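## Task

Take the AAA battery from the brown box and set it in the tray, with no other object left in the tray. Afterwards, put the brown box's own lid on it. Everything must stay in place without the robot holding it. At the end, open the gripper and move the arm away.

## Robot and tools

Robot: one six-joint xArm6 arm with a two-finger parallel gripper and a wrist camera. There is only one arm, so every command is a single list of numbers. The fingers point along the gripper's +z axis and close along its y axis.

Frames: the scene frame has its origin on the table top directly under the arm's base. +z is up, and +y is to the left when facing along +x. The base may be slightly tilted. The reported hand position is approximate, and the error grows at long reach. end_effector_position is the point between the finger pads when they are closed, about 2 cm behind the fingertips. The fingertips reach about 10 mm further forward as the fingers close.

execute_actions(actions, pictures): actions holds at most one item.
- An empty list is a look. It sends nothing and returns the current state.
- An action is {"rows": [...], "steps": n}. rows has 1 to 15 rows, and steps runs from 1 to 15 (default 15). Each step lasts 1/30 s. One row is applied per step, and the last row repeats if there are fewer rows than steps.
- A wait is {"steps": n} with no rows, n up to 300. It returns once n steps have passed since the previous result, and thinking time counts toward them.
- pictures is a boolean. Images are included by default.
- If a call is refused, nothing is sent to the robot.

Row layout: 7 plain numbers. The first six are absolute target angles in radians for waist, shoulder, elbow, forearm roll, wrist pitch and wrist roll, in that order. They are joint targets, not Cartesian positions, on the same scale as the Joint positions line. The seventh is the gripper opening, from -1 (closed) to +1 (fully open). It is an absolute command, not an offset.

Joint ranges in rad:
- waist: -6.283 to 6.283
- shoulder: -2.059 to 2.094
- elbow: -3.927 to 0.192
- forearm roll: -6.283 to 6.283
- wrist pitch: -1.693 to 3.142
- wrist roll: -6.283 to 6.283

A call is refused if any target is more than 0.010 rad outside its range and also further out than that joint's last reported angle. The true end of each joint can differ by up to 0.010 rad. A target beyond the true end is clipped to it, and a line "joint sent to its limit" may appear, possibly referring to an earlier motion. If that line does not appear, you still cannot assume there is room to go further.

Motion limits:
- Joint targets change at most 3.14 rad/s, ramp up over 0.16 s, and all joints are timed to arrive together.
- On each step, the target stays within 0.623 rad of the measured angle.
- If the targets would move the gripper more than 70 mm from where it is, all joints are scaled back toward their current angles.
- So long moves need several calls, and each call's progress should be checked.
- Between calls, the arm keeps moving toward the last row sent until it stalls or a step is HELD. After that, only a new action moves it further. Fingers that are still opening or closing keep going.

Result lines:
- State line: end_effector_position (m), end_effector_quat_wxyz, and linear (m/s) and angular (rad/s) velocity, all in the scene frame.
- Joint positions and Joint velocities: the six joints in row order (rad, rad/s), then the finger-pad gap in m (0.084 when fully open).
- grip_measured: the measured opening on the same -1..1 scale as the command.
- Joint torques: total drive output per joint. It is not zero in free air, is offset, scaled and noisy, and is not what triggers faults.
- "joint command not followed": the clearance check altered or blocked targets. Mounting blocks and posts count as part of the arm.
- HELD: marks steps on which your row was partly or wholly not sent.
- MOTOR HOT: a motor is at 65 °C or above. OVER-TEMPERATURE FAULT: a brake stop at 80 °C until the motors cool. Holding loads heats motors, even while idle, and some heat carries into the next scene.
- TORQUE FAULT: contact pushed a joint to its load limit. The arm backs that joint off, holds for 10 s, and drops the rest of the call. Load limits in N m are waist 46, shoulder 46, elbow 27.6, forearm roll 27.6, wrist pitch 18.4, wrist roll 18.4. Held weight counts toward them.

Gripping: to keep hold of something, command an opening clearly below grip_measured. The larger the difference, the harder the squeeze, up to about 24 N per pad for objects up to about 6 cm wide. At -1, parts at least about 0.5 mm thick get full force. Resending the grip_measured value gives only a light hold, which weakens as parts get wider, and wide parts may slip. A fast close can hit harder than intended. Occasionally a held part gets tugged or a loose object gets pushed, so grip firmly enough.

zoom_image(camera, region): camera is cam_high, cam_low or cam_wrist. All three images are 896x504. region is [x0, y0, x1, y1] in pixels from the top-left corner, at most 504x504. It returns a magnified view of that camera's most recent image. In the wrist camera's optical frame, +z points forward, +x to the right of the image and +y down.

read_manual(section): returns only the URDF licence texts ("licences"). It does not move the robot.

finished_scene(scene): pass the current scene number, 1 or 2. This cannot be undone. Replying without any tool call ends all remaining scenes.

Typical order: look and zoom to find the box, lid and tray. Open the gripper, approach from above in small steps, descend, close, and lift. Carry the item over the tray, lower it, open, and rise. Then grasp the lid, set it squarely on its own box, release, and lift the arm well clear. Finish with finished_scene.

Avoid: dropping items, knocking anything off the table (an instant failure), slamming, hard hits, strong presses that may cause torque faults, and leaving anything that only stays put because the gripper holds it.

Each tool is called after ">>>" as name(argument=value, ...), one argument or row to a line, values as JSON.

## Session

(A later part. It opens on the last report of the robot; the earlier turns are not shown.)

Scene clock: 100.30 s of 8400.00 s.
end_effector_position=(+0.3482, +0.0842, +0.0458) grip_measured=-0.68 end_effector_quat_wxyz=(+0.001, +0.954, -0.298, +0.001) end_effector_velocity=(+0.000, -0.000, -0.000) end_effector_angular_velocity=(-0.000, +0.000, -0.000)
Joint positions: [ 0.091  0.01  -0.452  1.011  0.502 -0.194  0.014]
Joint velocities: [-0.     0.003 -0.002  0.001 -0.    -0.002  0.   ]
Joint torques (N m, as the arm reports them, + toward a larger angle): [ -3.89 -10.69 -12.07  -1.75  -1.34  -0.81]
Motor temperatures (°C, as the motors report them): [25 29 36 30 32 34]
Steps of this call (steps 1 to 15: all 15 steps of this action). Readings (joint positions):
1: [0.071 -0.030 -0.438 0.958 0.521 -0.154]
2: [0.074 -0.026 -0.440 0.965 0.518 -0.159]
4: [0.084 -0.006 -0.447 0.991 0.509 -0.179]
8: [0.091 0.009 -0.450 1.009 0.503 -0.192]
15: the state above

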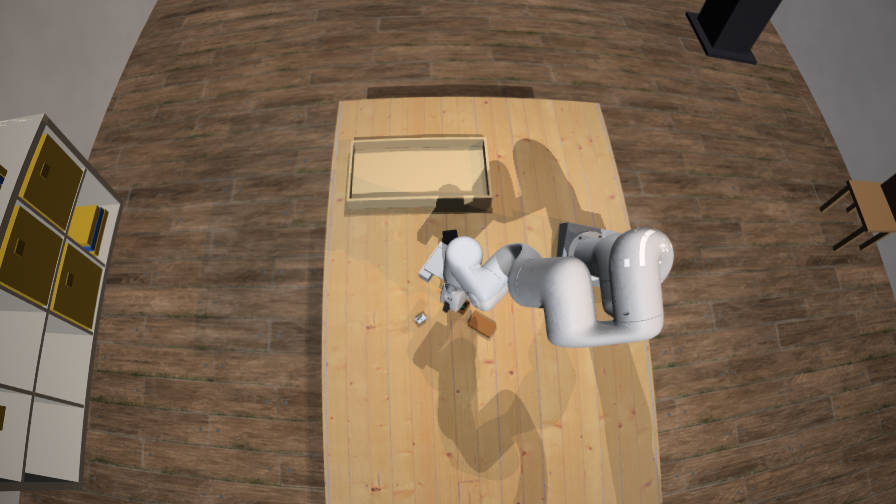

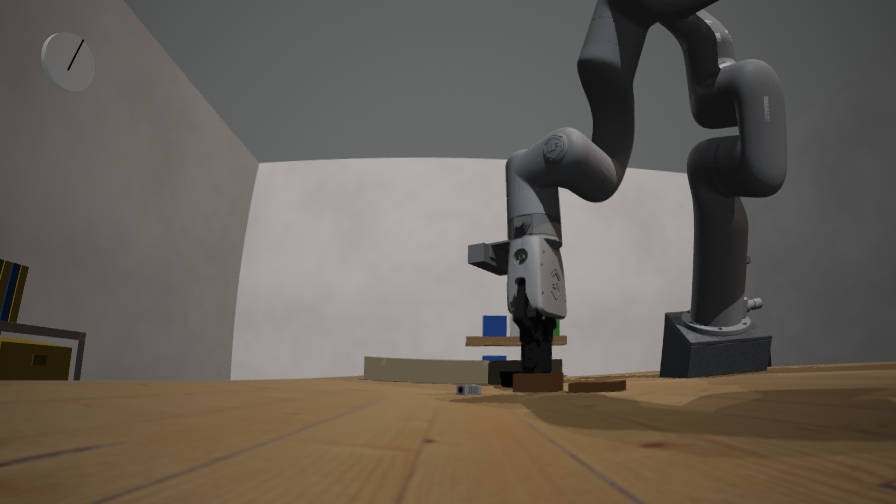

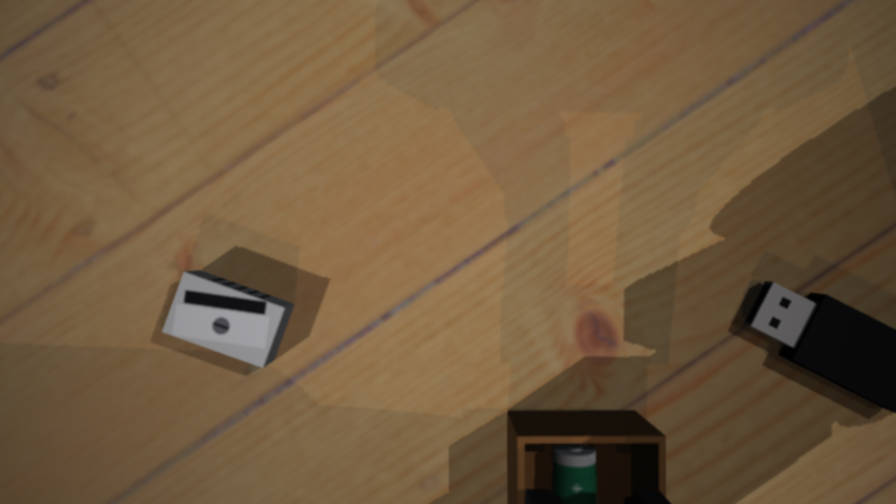

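>>> execute_actions(
  actions=[
    {"rows":[[0.097,0.01,-0.4515,1.0116,0.5018,-0.189,-0.68],[0.097,0.01,-0.4515,1.0116,0.5018,-0.189,-0.68],[0.097,0.01,-0.4515,1.0116,0.5018,-0.189,-0.68],[0.097,0.01,-0.4515,1.0116,0.5018,-0.189,-0.68],[0.097,0.01,-0.4515,1.0116,0.5018,-0.189,-0.68],[0.102,0.02,-0.455,1.025,0.497,-0.199,-0.68],[0.102,0.02,-0.455,1.025,0.497,-0.199,-0.68],[0.107,0.0295,-0.458,1.038,0.492,-0.209,-0.68],[0.107,0.0295,-0.458,1.038,0.492,-0.209,-0.68],[0.113,0.041,-0.4623,1.054,0.4863,-0.221,-0.68]],"steps":15},
  ],
)

>>> zoom_image(
  camera="cam_wrist",
  region=[460,380,740,504],
)

Scene clock: 108.23 s of 8400.00 s.
end_effector_position=(+0.3476, +0.0861, +0.0374) grip_measured=-0.70 end_effector_quat_wxyz=(+0.001, +0.955, -0.298, -0.000) end_effector_velocity=(+0.012, +0.001, +0.002) end_effector_angular_velocity=(-0.002, -0.032, +0.006)
Joint positions: [ 0.112  0.039 -0.461  1.051  0.487 -0.219  0.013]
Joint velocities: [ 0.005  0.01  -0.02   0.035 -0.02  -0.028  0.   ]
Joint torques (N m, as the arm reports them, + toward a larger angle): [ -3.57  -9.76 -10.75  -1.88  -1.06  -0.52]
Motor temperatures (°C, as the motors report them): [25 29 35 30 32 34]
Steps of this call (steps 1 to 15: the robot went on to your last target; steps 16 to 90: nothing new was sent; then 4.43 s passed at rest; steps 91 to 105: all 15 steps of this action). Readings (joint positions):
91: [0.092 0.010 -0.451 1.012 0.502 -0.194]
92: [0.093 0.010 -0.451 1.012 0.502 -0.193]
94: [0.095 0.010 -0.452 1.012 0.501 -0.190]
98: [0.100 0.015 -0.454 1.019 0.499 -0.195]
105: the state above

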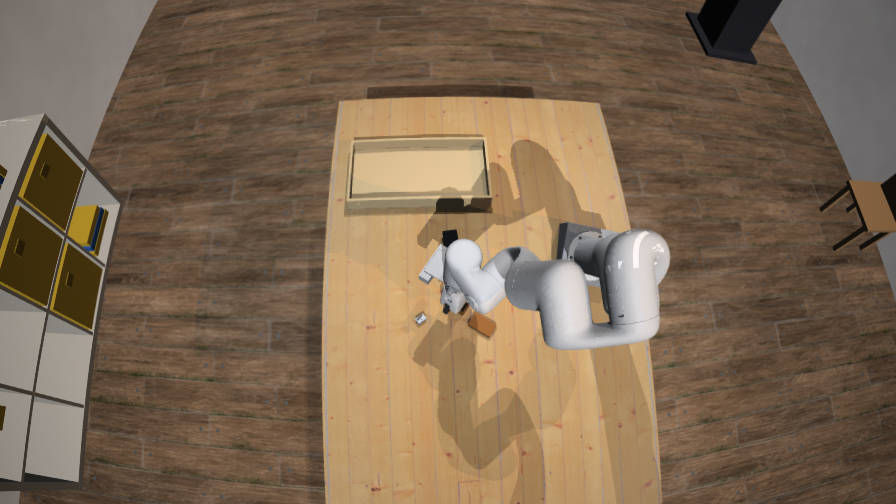

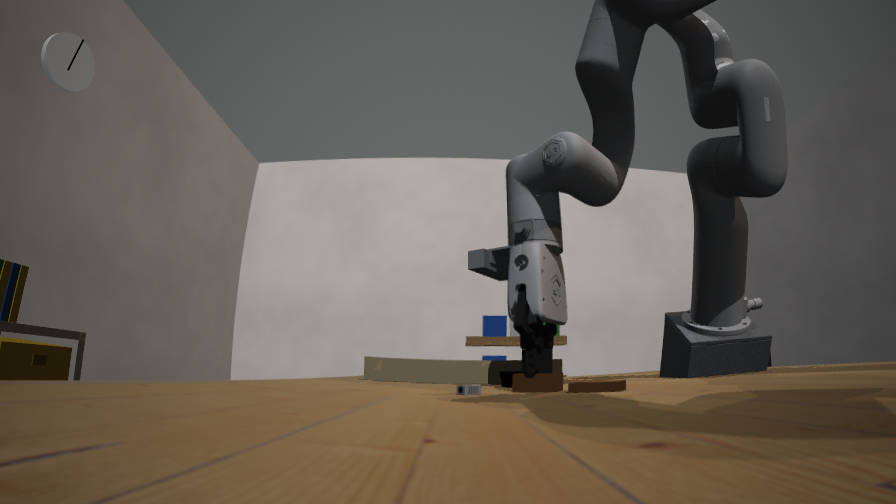

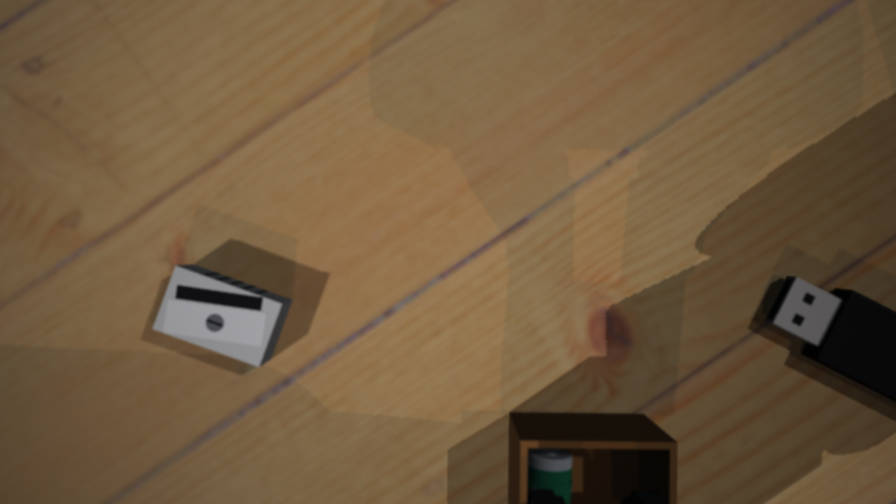

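Region (460, 380, 740, 504) of cam_wrist's 896x504 image, scaled by 1.800, with more detail than that image has; it fills the top 223 rows of this view, and the rest is white.

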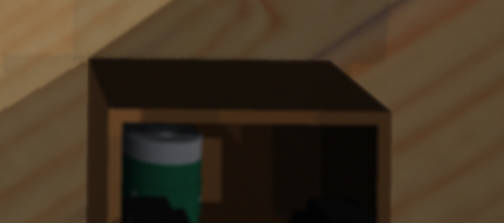

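>>> execute_actions(
  actions=[
    {"rows":[[0.077,-0.029,-0.438,0.958,0.521,-0.149,-0.68]],"steps":15},
  ],
)

Scene clock: 110.90 s of 8400.00 s.
end_effector_position=(+0.3465, +0.0851, +0.0543) grip_measured=-0.70 end_effector_quat_wxyz=(+0.004, +0.954, -0.299, -0.000) end_effector_velocity=(+0.002, +0.000, +0.002) end_effector_angular_velocity=(-0.001, -0.004, +0.003)
Joint positions: [ 0.077 -0.028 -0.438  0.958  0.521 -0.149  0.013]
Joint velocities: [-0.002 -0.004 -0.002 -0.005 -0.     0.002 -0.   ]
Joint torques (N m, as the arm reports them, + toward a larger angle): [ -3.74 -10.12 -12.45  -1.73  -1.46  -0.83]
Motor temperatures (°C, as the motors report them): [25 29 35 30 32 34]
Steps of this call (steps 1 to 15: the robot went on to your last target; steps 16 to 65: nothing new was sent; steps 66 to 80: all 15 steps of this action). Readings (joint positions):
66: [0.113 0.041 -0.462 1.053 0.487 -0.220]
67: [0.111 0.037 -0.461 1.046 0.490 -0.215]
69: [0.096 0.008 -0.447 1.004 0.506 -0.183]
73: [0.079 -0.025 -0.439 0.964 0.519 -0.154]
80: the state above

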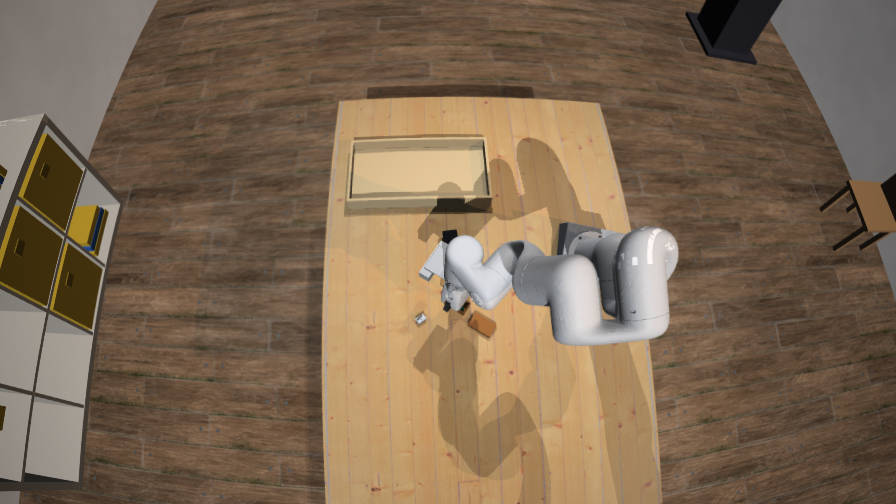

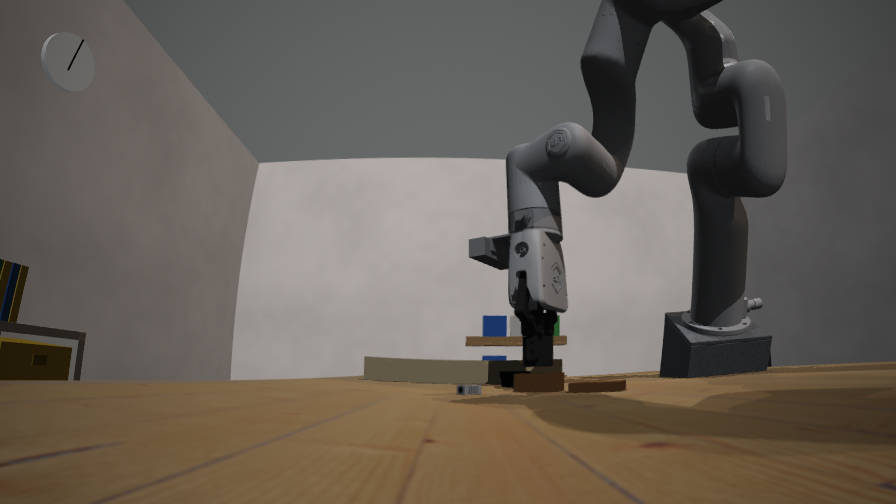

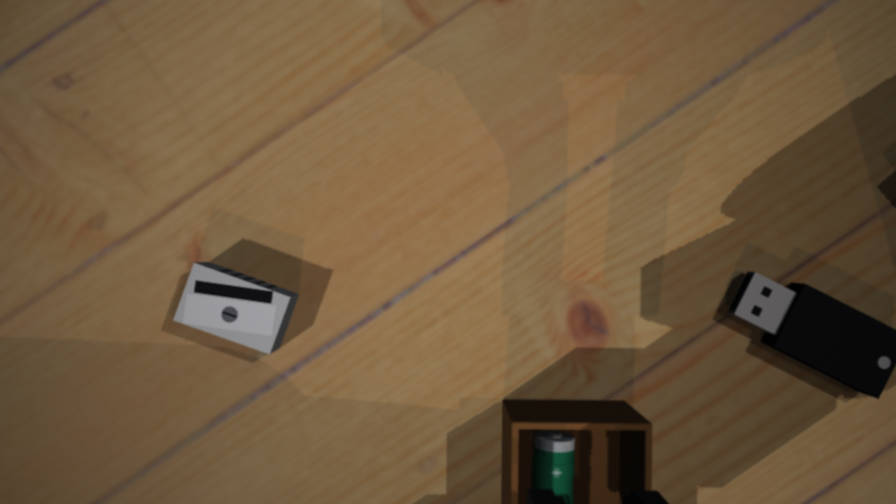

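>>> execute_actions(
  actions=[
    {"rows":[[0.0845,-0.029,-0.438,0.958,0.521,-0.142,-0.68]],"steps":15},
  ],
)

>>> zoom_image(
  camera="cam_wrist",
  region=[460,380,740,504],
)

Scene clock: 117.80 s of 8400.00 s.
end_effector_position=(+0.3462, +0.0875, +0.0537) grip_measured=-0.70 end_effector_quat_wxyz=(+0.004, +0.954, -0.299, -0.001) end_effector_velocity=(-0.000, +0.000, -0.001) end_effector_angular_velocity=(+0.000, +0.002, -0.000)
Joint positions: [ 0.084 -0.029 -0.438  0.958  0.521 -0.142  0.013]
Joint velocities: [ 0.001  0.002 -0.    -0.     0.001  0.    -0.   ]
Joint torques (N m, as the arm reports them, + toward a larger angle): [ -3.57 -10.45 -12.53  -1.89  -1.39  -0.75]
Motor temperatures (°C, as the motors report them): [25 29 35 30 32 34]
Steps of this call (steps 1 to 15: the robot went on to your last target; steps 16 to 90: nothing new was sent; then 3.40 s passed at rest; steps 91 to 105: all 15 steps of this action). Readings (joint positions):
91: [0.077 -0.029 -0.438 0.958 0.521 -0.149]
92: [0.079 -0.029 -0.438 0.958 0.521 -0.147]
94: [0.082 -0.029 -0.438 0.958 0.521 -0.144]
98: [0.084 -0.029 -0.438 0.958 0.521 -0.142]
105: the state above

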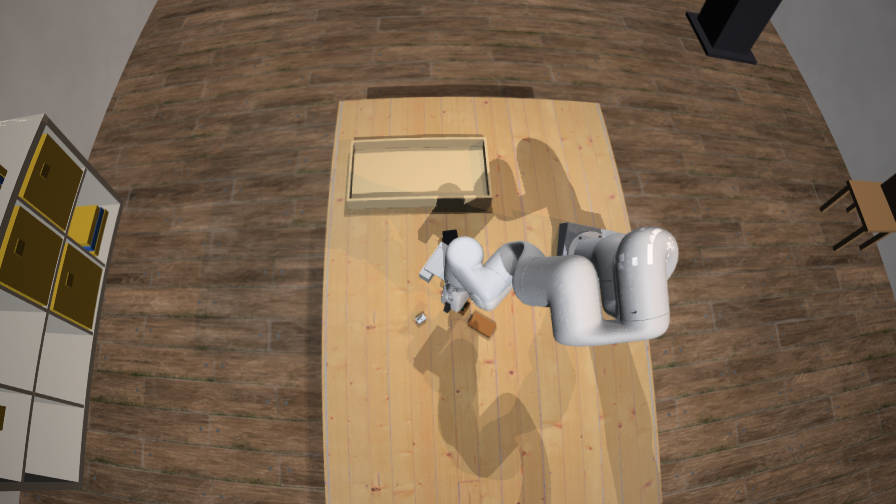

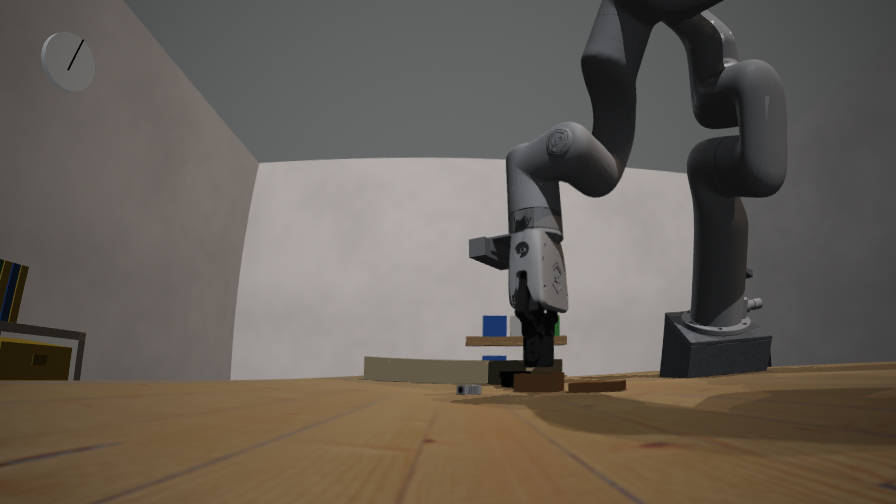

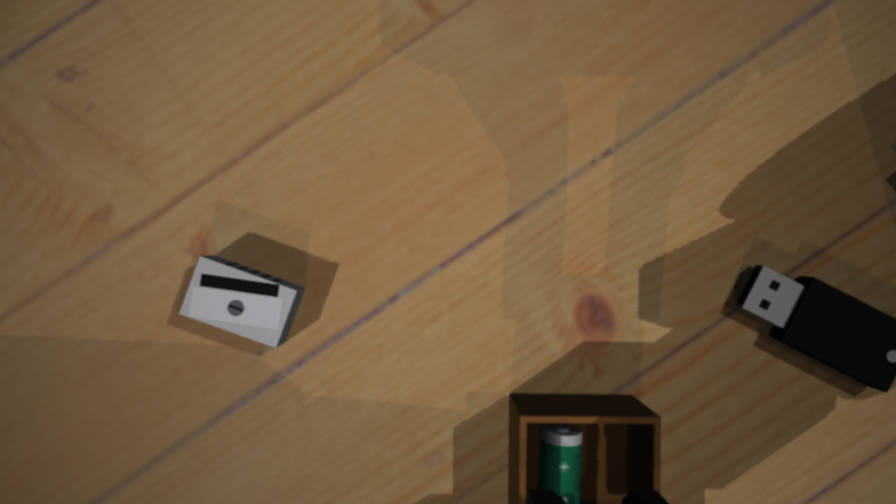

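Region (460, 380, 740, 504) of cam_wrist's 896x504 image, scaled by 1.800, with more detail than that image has; it fills the top 223 rows of this view, and the rest is white.

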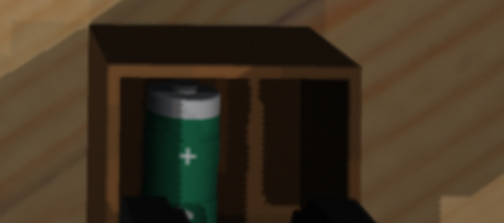

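>>> execute_actions(
  actions=[
    {"rows":[[0.094,-0.01,-0.445,0.985,0.511,-0.163,-0.68],[0.094,-0.01,-0.445,0.985,0.511,-0.163,-0.68],[0.103,0.01,-0.4515,1.0116,0.5018,-0.183,-0.68],[0.103,0.01,-0.4515,1.0116,0.5018,-0.183,-0.68],[0.103,0.01,-0.4515,1.0116,0.5018,-0.183,-0.68],[0.103,0.01,-0.4515,1.0116,0.5018,-0.183,-0.68],[0.108,0.02,-0.455,1.025,0.497,-0.193,-0.68],[0.108,0.02,-0.455,1.025,0.497,-0.193,-0.68],[0.108,0.02,-0.455,1.025,0.497,-0.193,-0.68],[0.113,0.0295,-0.458,1.038,0.492,-0.203,-0.68]],"steps":15},
  ],
)

>>> zoom_image(
  camera="cam_wrist",
  region=[460,380,740,504],
)

Scene clock: 129.87 s of 8400.00 s.
end_effector_position=(+0.3509, +0.0890, +0.0425) grip_measured=-0.70 end_effector_quat_wxyz=(-0.001, +0.955, -0.297, +0.003) end_effector_velocity=(-0.001, -0.001, -0.004) end_effector_angular_velocity=(+0.002, -0.002, -0.002)
Joint positions: [ 0.11   0.021 -0.46   1.036  0.493 -0.202  0.013]
Joint velocities: [ 0.006  0.011  0.001  0.028 -0.009 -0.022 -0.   ]
Joint torques (N m, as the arm reports them, + toward a larger angle): [ 0.64  4.48 -2.85 -1.25 -1.03 -0.79]
Motor temperatures (°C, as the motors report them): [25 29 35 30 32 34]
Steps of this call (steps 1 to 15: the robot went on to your last target; steps 16 to 90: nothing new was sent; then 8.57 s passed at rest; steps 91 to 105: all 15 steps of this action). Readings (joint positions):
91: [0.085 -0.029 -0.438 0.959 0.521 -0.142]
92: [0.086 -0.026 -0.440 0.964 0.519 -0.147]
94: [0.093 -0.013 -0.445 0.982 0.512 -0.161]
98: [0.102 0.008 -0.453 1.011 0.502 -0.182]
105: the state above

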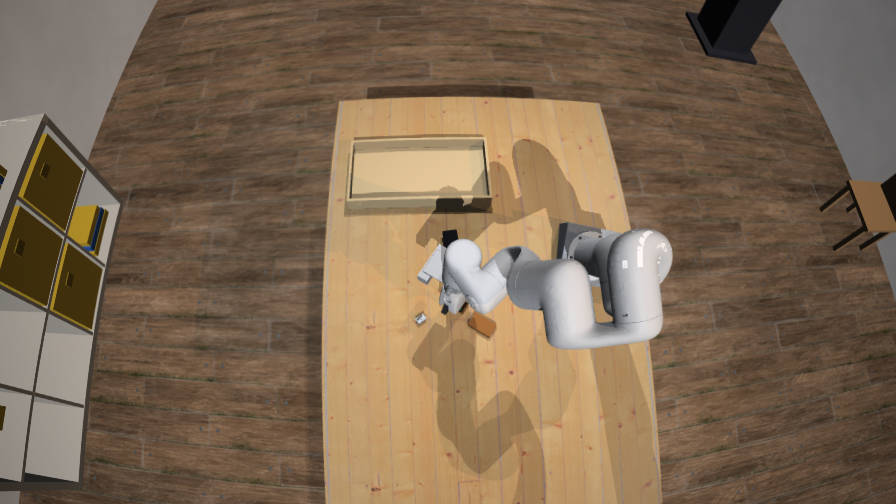

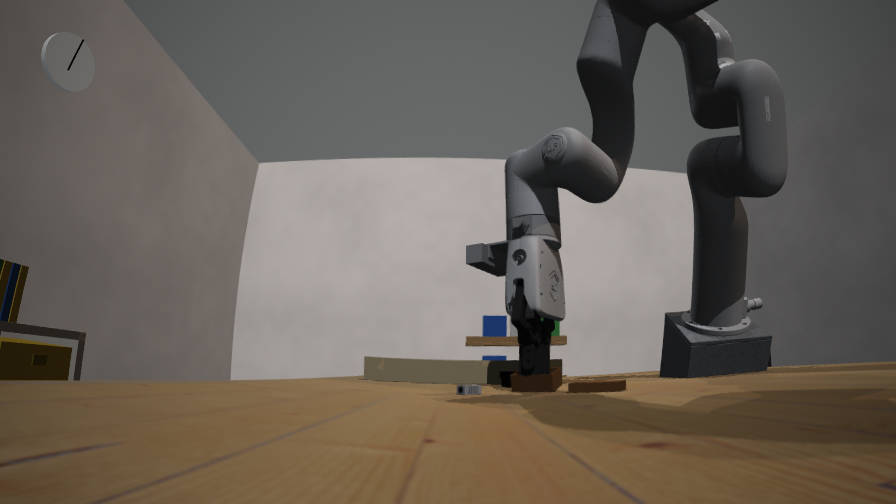

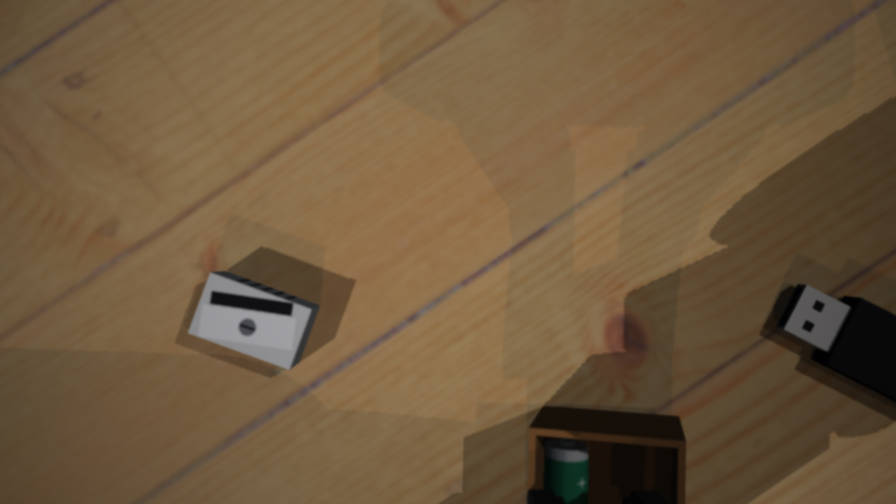

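Region (460, 380, 740, 504) of cam_wrist's 896x504 image, scaled by 1.800, with more detail than that image has; it fills the top 223 rows of this view, and the rest is white.

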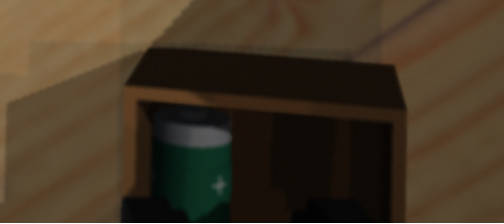

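Left tip hit the rim; back off.

>>> execute_actions(
  actions=[
    {"rows":[[0.01,-0.138,-0.432,0.832,0.62,-0.07,-0.68]],"steps":15},
  ],
)

Scene clock: 137.27 s of 8400.00 s.
end_effector_position=(+0.3496, +0.0897, +0.0853) grip_measured=-0.70 end_effector_quat_wxyz=(-0.004, +0.956, -0.294, -0.004) end_effector_velocity=(+0.011, -0.001, +0.010) end_effector_angular_velocity=(-0.006, -0.029, +0.005)
Joint positions: [ 0.012 -0.135 -0.43   0.833  0.621 -0.071  0.013]
Joint velocities: [-0.013 -0.016 -0.013 -0.012 -0.001  0.006  0.   ]
Joint torques (N m, as the arm reports them, + toward a larger angle): [ -3.23  -9.52 -14.84  -1.71  -1.28  -0.68]
Motor temperatures (°C, as the motors report them): [25 29 34 30 32 34]
Steps of this call (steps 1 to 15: the robot went on to your last target; steps 16 to 90: nothing new was sent; then 3.90 s passed at rest; steps 91 to 105: all 15 steps of this action). Readings (joint positions):
91: [0.113 0.019 -0.458 1.037 0.492 -0.202]
92: [0.110 0.015 -0.457 1.030 0.497 -0.197]
94: [0.087 -0.018 -0.441 0.973 0.539 -0.160]
98: [0.024 -0.119 -0.429 0.854 0.610 -0.085]
105: the state above

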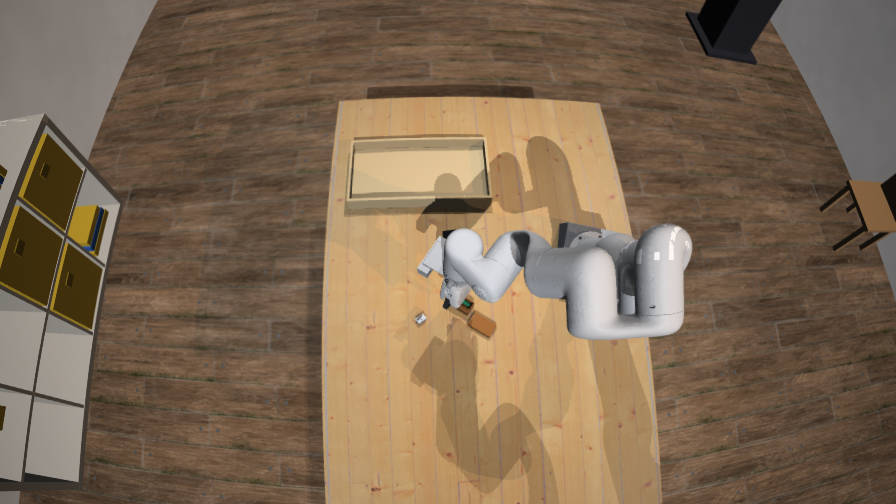

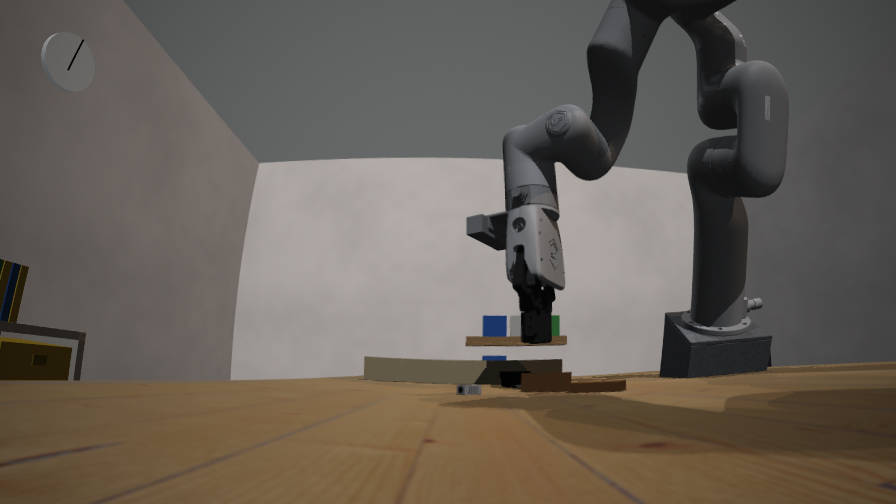

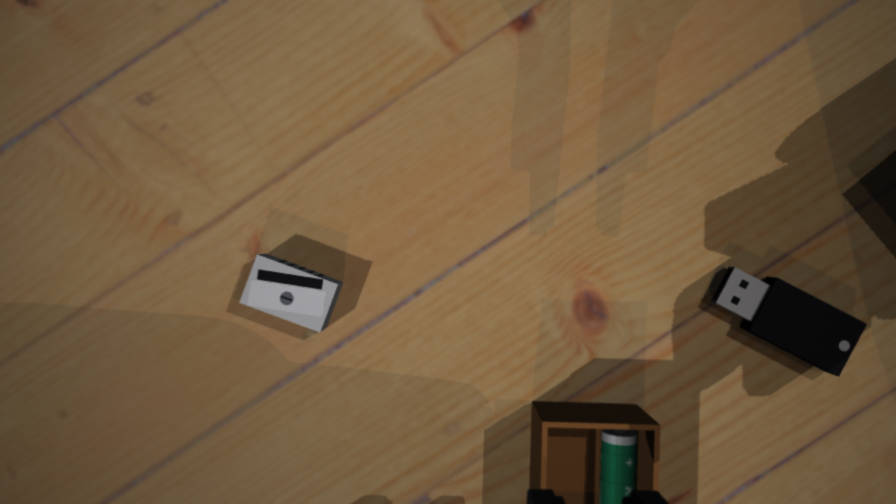

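>>> execute_actions(
  actions=[
    {"rows":[[0.108,-0.061,-0.401,1.003,0.494,-0.175,0.3]],"steps":15},
  ],
)

Scene clock: 152.93 s of 8400.00 s.
end_effector_position=(+0.3395, +0.0909, +0.0544) grip_measured=+0.29 end_effector_quat_wxyz=(+0.001, +0.956, -0.293, +0.009) end_effector_velocity=(-0.002, -0.001, -0.002) end_effector_angular_velocity=(-0.002, +0.002, -0.000)
Joint positions: [ 0.107 -0.062 -0.402  1.002  0.494 -0.175  0.056]
Joint velocities: [ 0.004  0.004  0.005  0.007 -0.006 -0.006 -0.   ]
Joint torques (N m, as the arm reports them, + toward a larger angle): [ -3.47  -9.79 -12.34  -1.53  -1.38  -0.7 ]
Motor temperatures (°C, as the motors report them): [25 29 36 30 32 34]
Steps of this call (steps 1 to 15: the robot went on to your last target; steps 16 to 90: nothing new was sent; then 12.17 s passed at rest; steps 91 to 105: all 15 steps of this action). Readings (joint positions):
91: [0.010 -0.138 -0.432 0.833 0.619 -0.071]
92: [0.014 -0.135 -0.431 0.840 0.613 -0.075]
94: [0.045 -0.112 -0.424 0.895 0.572 -0.109]
98: [0.101 -0.065 -0.400 0.988 0.507 -0.165]
105: the state above

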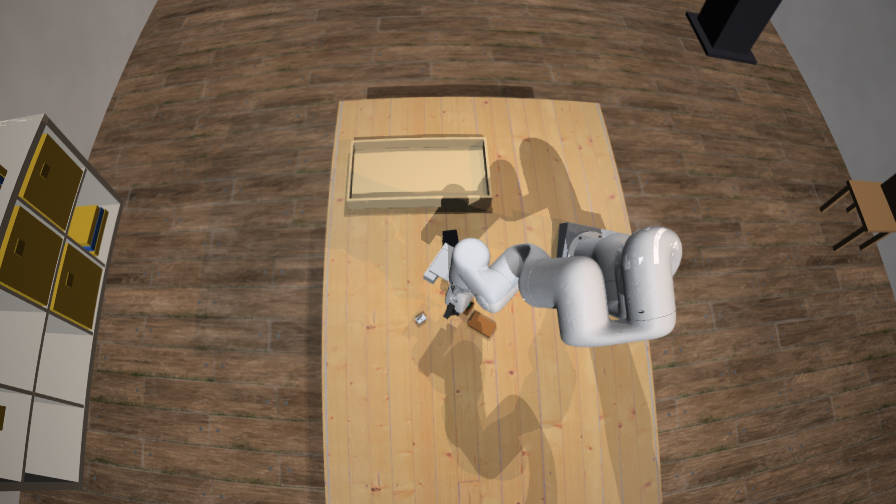

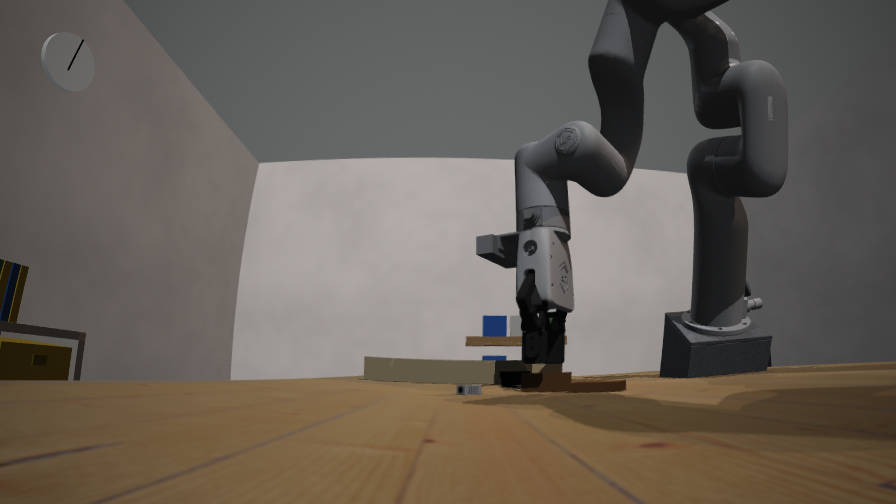

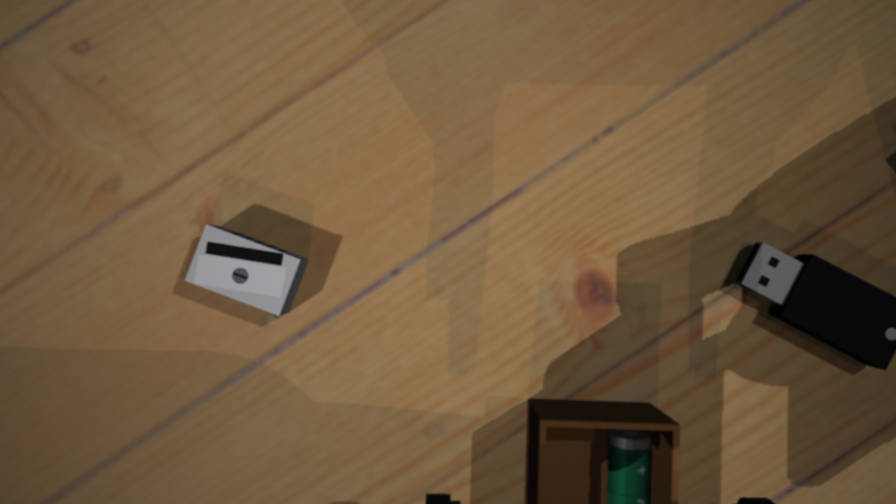

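>>> execute_actions(
  actions=[
    {"rows":[[0.092,-0.055,-0.403,1.01,0.491,-0.195,0.3],[0.092,-0.055,-0.403,1.01,0.491,-0.195,0.3],[0.092,-0.055,-0.403,1.01,0.491,-0.195,0.3],[0.092,-0.055,-0.403,1.01,0.491,-0.195,0.3],[0.118,-0.007,-0.42,1.076,0.467,-0.244,0.3],[0.118,-0.007,-0.42,1.076,0.467,-0.244,0.3],[0.118,-0.007,-0.42,1.076,0.467,-0.244,0.3],[0.143,0.04,-0.436,1.141,0.444,-0.293,0.3]],"steps":15},
  ],
  pictures=false,
)

>>> execute_actions(
  actions=[
    {"rows":[[0.143,0.04,-0.436,1.141,0.444,-0.293,0.1],[0.143,0.04,-0.436,1.141,0.444,-0.293,0.1],[0.143,0.04,-0.436,1.141,0.444,-0.293,-0.05],[0.143,0.04,-0.436,1.141,0.444,-0.293,-0.05],[0.143,0.04,-0.436,1.141,0.444,-0.293,-0.15],[0.143,0.04,-0.436,1.141,0.444,-0.293,-0.15],[0.143,0.04,-0.436,1.141,0.444,-0.293,-0.22],[0.143,0.04,-0.436,1.141,0.444,-0.293,-0.22],[0.143,0.04,-0.436,1.141,0.444,-0.293,-0.3],[0.143,0.04,-0.436,1.141,0.444,-0.293,-0.45]],"steps":15},
  ],
)

Scene clock: 163.10 s of 8400.00 s.
end_effector_position=(+0.3400, +0.0854, +0.0321) grip_measured=+0.29 end_effector_quat_wxyz=(+0.002, +0.956, -0.293, +0.011) end_effector_velocity=(+0.012, +0.002, -0.002) end_effector_angular_velocity=(-0.002, -0.031, +0.012)
Joint positions: [ 0.142  0.038 -0.434  1.137  0.446 -0.29   0.056]
Joint velocities: [ 0.016  0.022 -0.026  0.056 -0.026 -0.046  0.   ]
Joint torques (N m, as the arm reports them, + toward a larger angle): [ -4.03 -10.97 -10.38  -2.08  -1.46  -0.56]
Motor temperatures (°C, as the motors report them): [25 29 35 30 32 34]
Steps of this call (steps 1 to 15: the robot went on to your last target; steps 16 to 90: nothing new was sent; then 6.67 s passed at rest; steps 91 to 105: all 15 steps of this action). Readings (joint positions):
91: [0.108 -0.061 -0.401 1.003 0.494 -0.176]
92: [0.105 -0.060 -0.402 1.005 0.493 -0.180]
94: [0.097 -0.057 -0.402 1.008 0.492 -0.189]
98: [0.108 -0.027 -0.414 1.050 0.476 -0.224]
105: the state above

Scene clock: 163.60 s of 8400.00 s.
end_effector_position=(+0.3407, +0.0855, +0.0319) grip_measured=-0.28 end_effector_quat_wxyz=(+0.002, +0.956, -0.293, +0.012) end_effector_velocity=(-0.000, +0.000, +0.000) end_effector_angular_velocity=(+0.000, +0.000, +0.002)
Joint positions: [ 0.143  0.04  -0.436  1.141  0.444 -0.293  0.032]
Joint velocities: [ 0.    -0.001  0.    -0.001  0.    -0.001  0.   ]
Joint torques (N m, as the arm reports them, + toward a larger angle): [ -3.66 -10.28 -10.64  -1.64  -1.3   -0.68]
Motor temperatures (°C, as the motors report them): [25 29 35 30 32 34]
Steps of this call (steps 1 to 15: all 15 steps of this action). Readings (joint positions):
1: [0.142 0.039 -0.435 1.138 0.445 -0.291]
2: [0.142 0.039 -0.436 1.139 0.445 -0.292]
4: [0.143 0.039 -0.436 1.140 0.444 -0.292]
8: [0.143 0.040 -0.436 1.141 0.444 -0.293]
15: the state above

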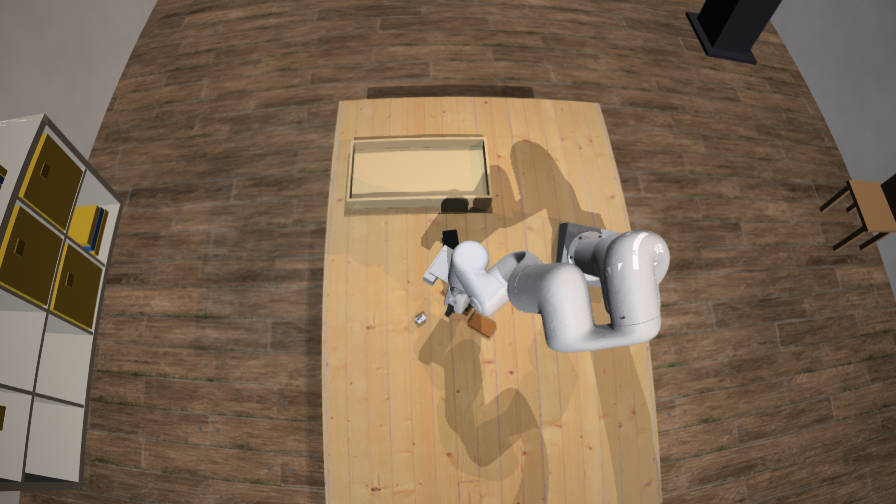

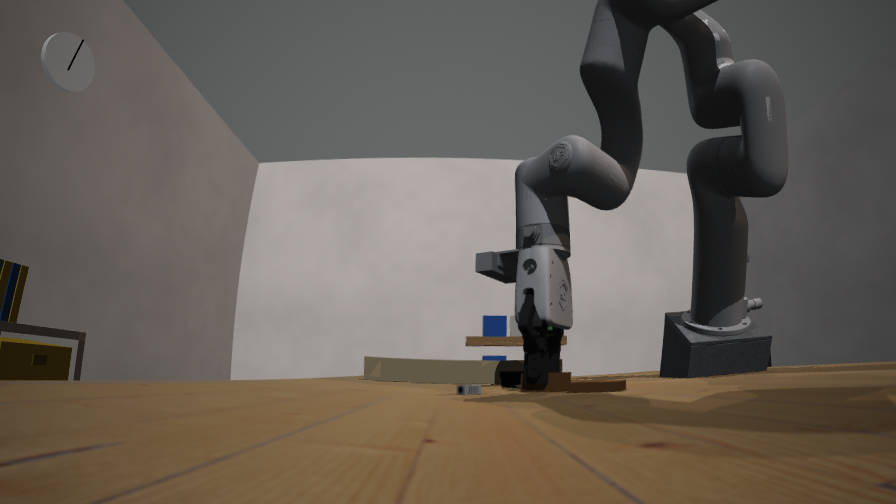

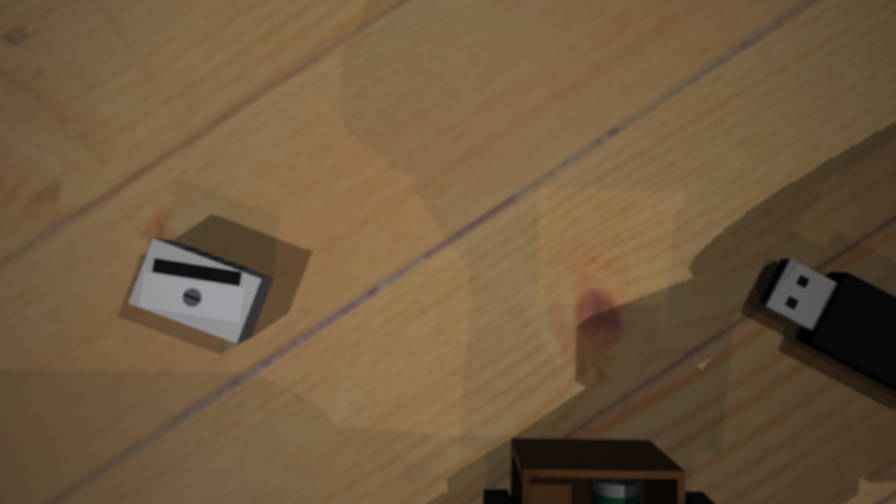

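>>> execute_actions(
  actions=[
    {"rows":[[0.141,0.042,-0.439,1.136,0.447,-0.29,-0.45],[0.139,0.044,-0.442,1.131,0.45,-0.287,-0.45],[0.137,0.046,-0.445,1.126,0.453,-0.284,-0.45],[0.135,0.048,-0.448,1.121,0.456,-0.281,-0.45],[0.133,0.05,-0.451,1.116,0.459,-0.278,-0.45],[0.131,0.052,-0.454,1.111,0.462,-0.275,-0.45],[0.129,0.054,-0.457,1.106,0.465,-0.272,-0.45],[0.127,0.056,-0.46,1.101,0.468,-0.269,-0.45],[0.125,0.058,-0.463,1.096,0.47,-0.266,-0.45],[0.123,0.061,-0.467,1.091,0.4725,-0.263,-0.45],[0.1214,0.0646,-0.4704,1.0864,0.4746,-0.2596,-0.45]],"steps":15},
  ],
  pictures=false,
)

>>> execute_actions(
  actions=[
    {"steps":30},
  ],
)

Scene clock: 170.43 s of 8400.00 s.
end_effector_position=(+0.3484, +0.0852, +0.0319) grip_measured=-0.28 end_effector_quat_wxyz=(+0.001, +0.956, -0.292, +0.002) end_effector_velocity=(+0.005, -0.000, +0.000) end_effector_angular_velocity=(+0.002, +0.010, -0.002)
Joint positions: [ 0.122  0.063 -0.47   1.089  0.473 -0.261  0.032]
Joint velocities: [-0.012  0.014 -0.022 -0.032  0.016  0.023  0.   ]
Joint torques (N m, as the arm reports them, + toward a larger angle): [-2.23 -7.9  -8.82 -1.52 -0.78 -0.59]
Motor temperatures (°C, as the motors report them): [25 29 35 30 32 34]
Steps of this call (steps 1 to 15: the robot went on to your last target; steps 16 to 90: nothing new was sent; then 3.33 s passed at rest; steps 91 to 105: all 15 steps of this action). Readings (joint positions):
91: [0.143 0.040 -0.436 1.141 0.444 -0.293]
92: [0.142 0.040 -0.437 1.139 0.445 -0.292]
94: [0.140 0.043 -0.440 1.133 0.449 -0.288]
98: [0.133 0.050 -0.452 1.115 0.459 -0.277]
105: the state above

Scene clock: 171.43 s of 8400.00 s.
end_effector_position=(+0.3482, +0.0851, +0.0316) grip_measured=-0.28 end_effector_quat_wxyz=(+0.001, +0.956, -0.293, +0.001) end_effector_velocity=(-0.000, +0.000, -0.000) end_effector_angular_velocity=(+0.000, +0.000, -0.001)
Joint positions: [ 0.121  0.064 -0.471  1.086  0.475 -0.26   0.032]
Joint velocities: [ 0.    -0.     0.     0.001  0.     0.     0.   ]
Joint torques (N m, as the arm reports them, + toward a larger angle): [-2.31 -4.8  -6.75 -1.7  -0.65 -0.72]
Motor temperatures (°C, as the motors report them): [25 29 35 30 32 34]
Steps of this call (steps 1 to 15: the robot went on to your last target; steps 16 to 30: nothing new was sent). Readings (joint positions):
1: [0.122 0.063 -0.470 1.088 0.474 -0.261]
2: [0.121 0.063 -0.470 1.087 0.474 -0.260]
4: [0.121 0.063 -0.471 1.087 0.474 -0.260]
8: [0.121 0.064 -0.471 1.087 0.474 -0.260]
30: the state above
The arm was judged still, so your last target was given up. Only a new action makes it travel on or press farther. Fingers that are still opening or closing keep moving.

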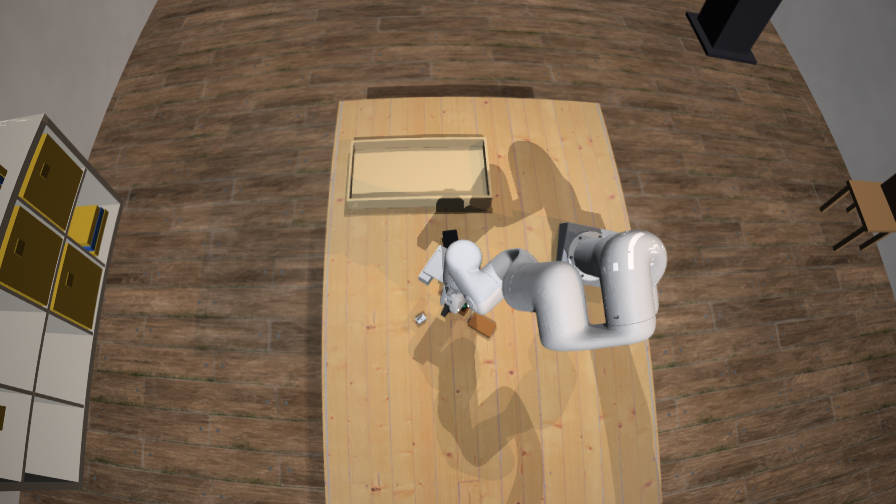

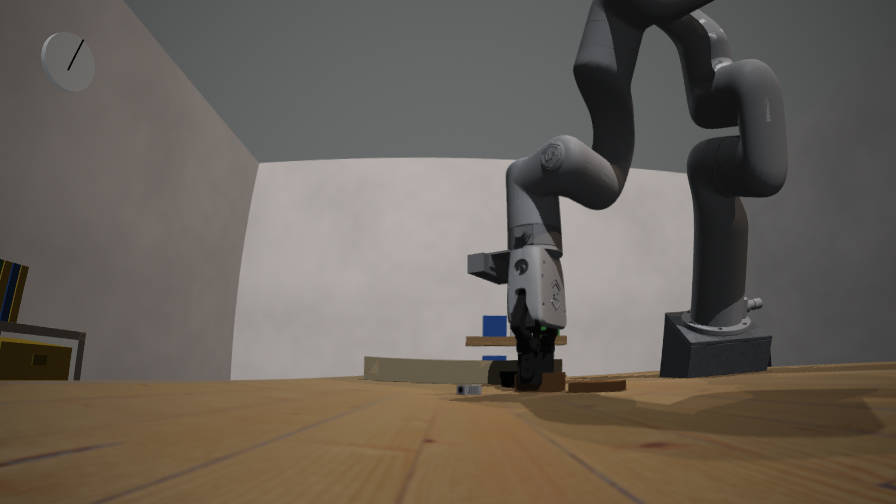

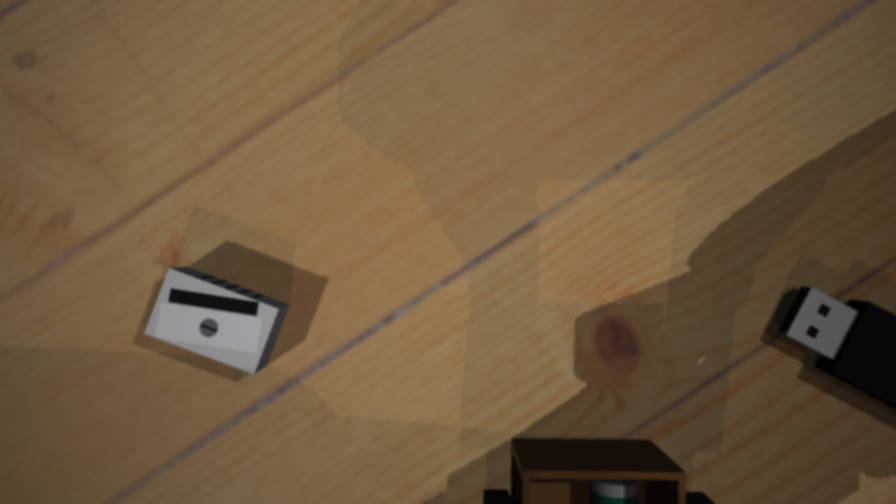

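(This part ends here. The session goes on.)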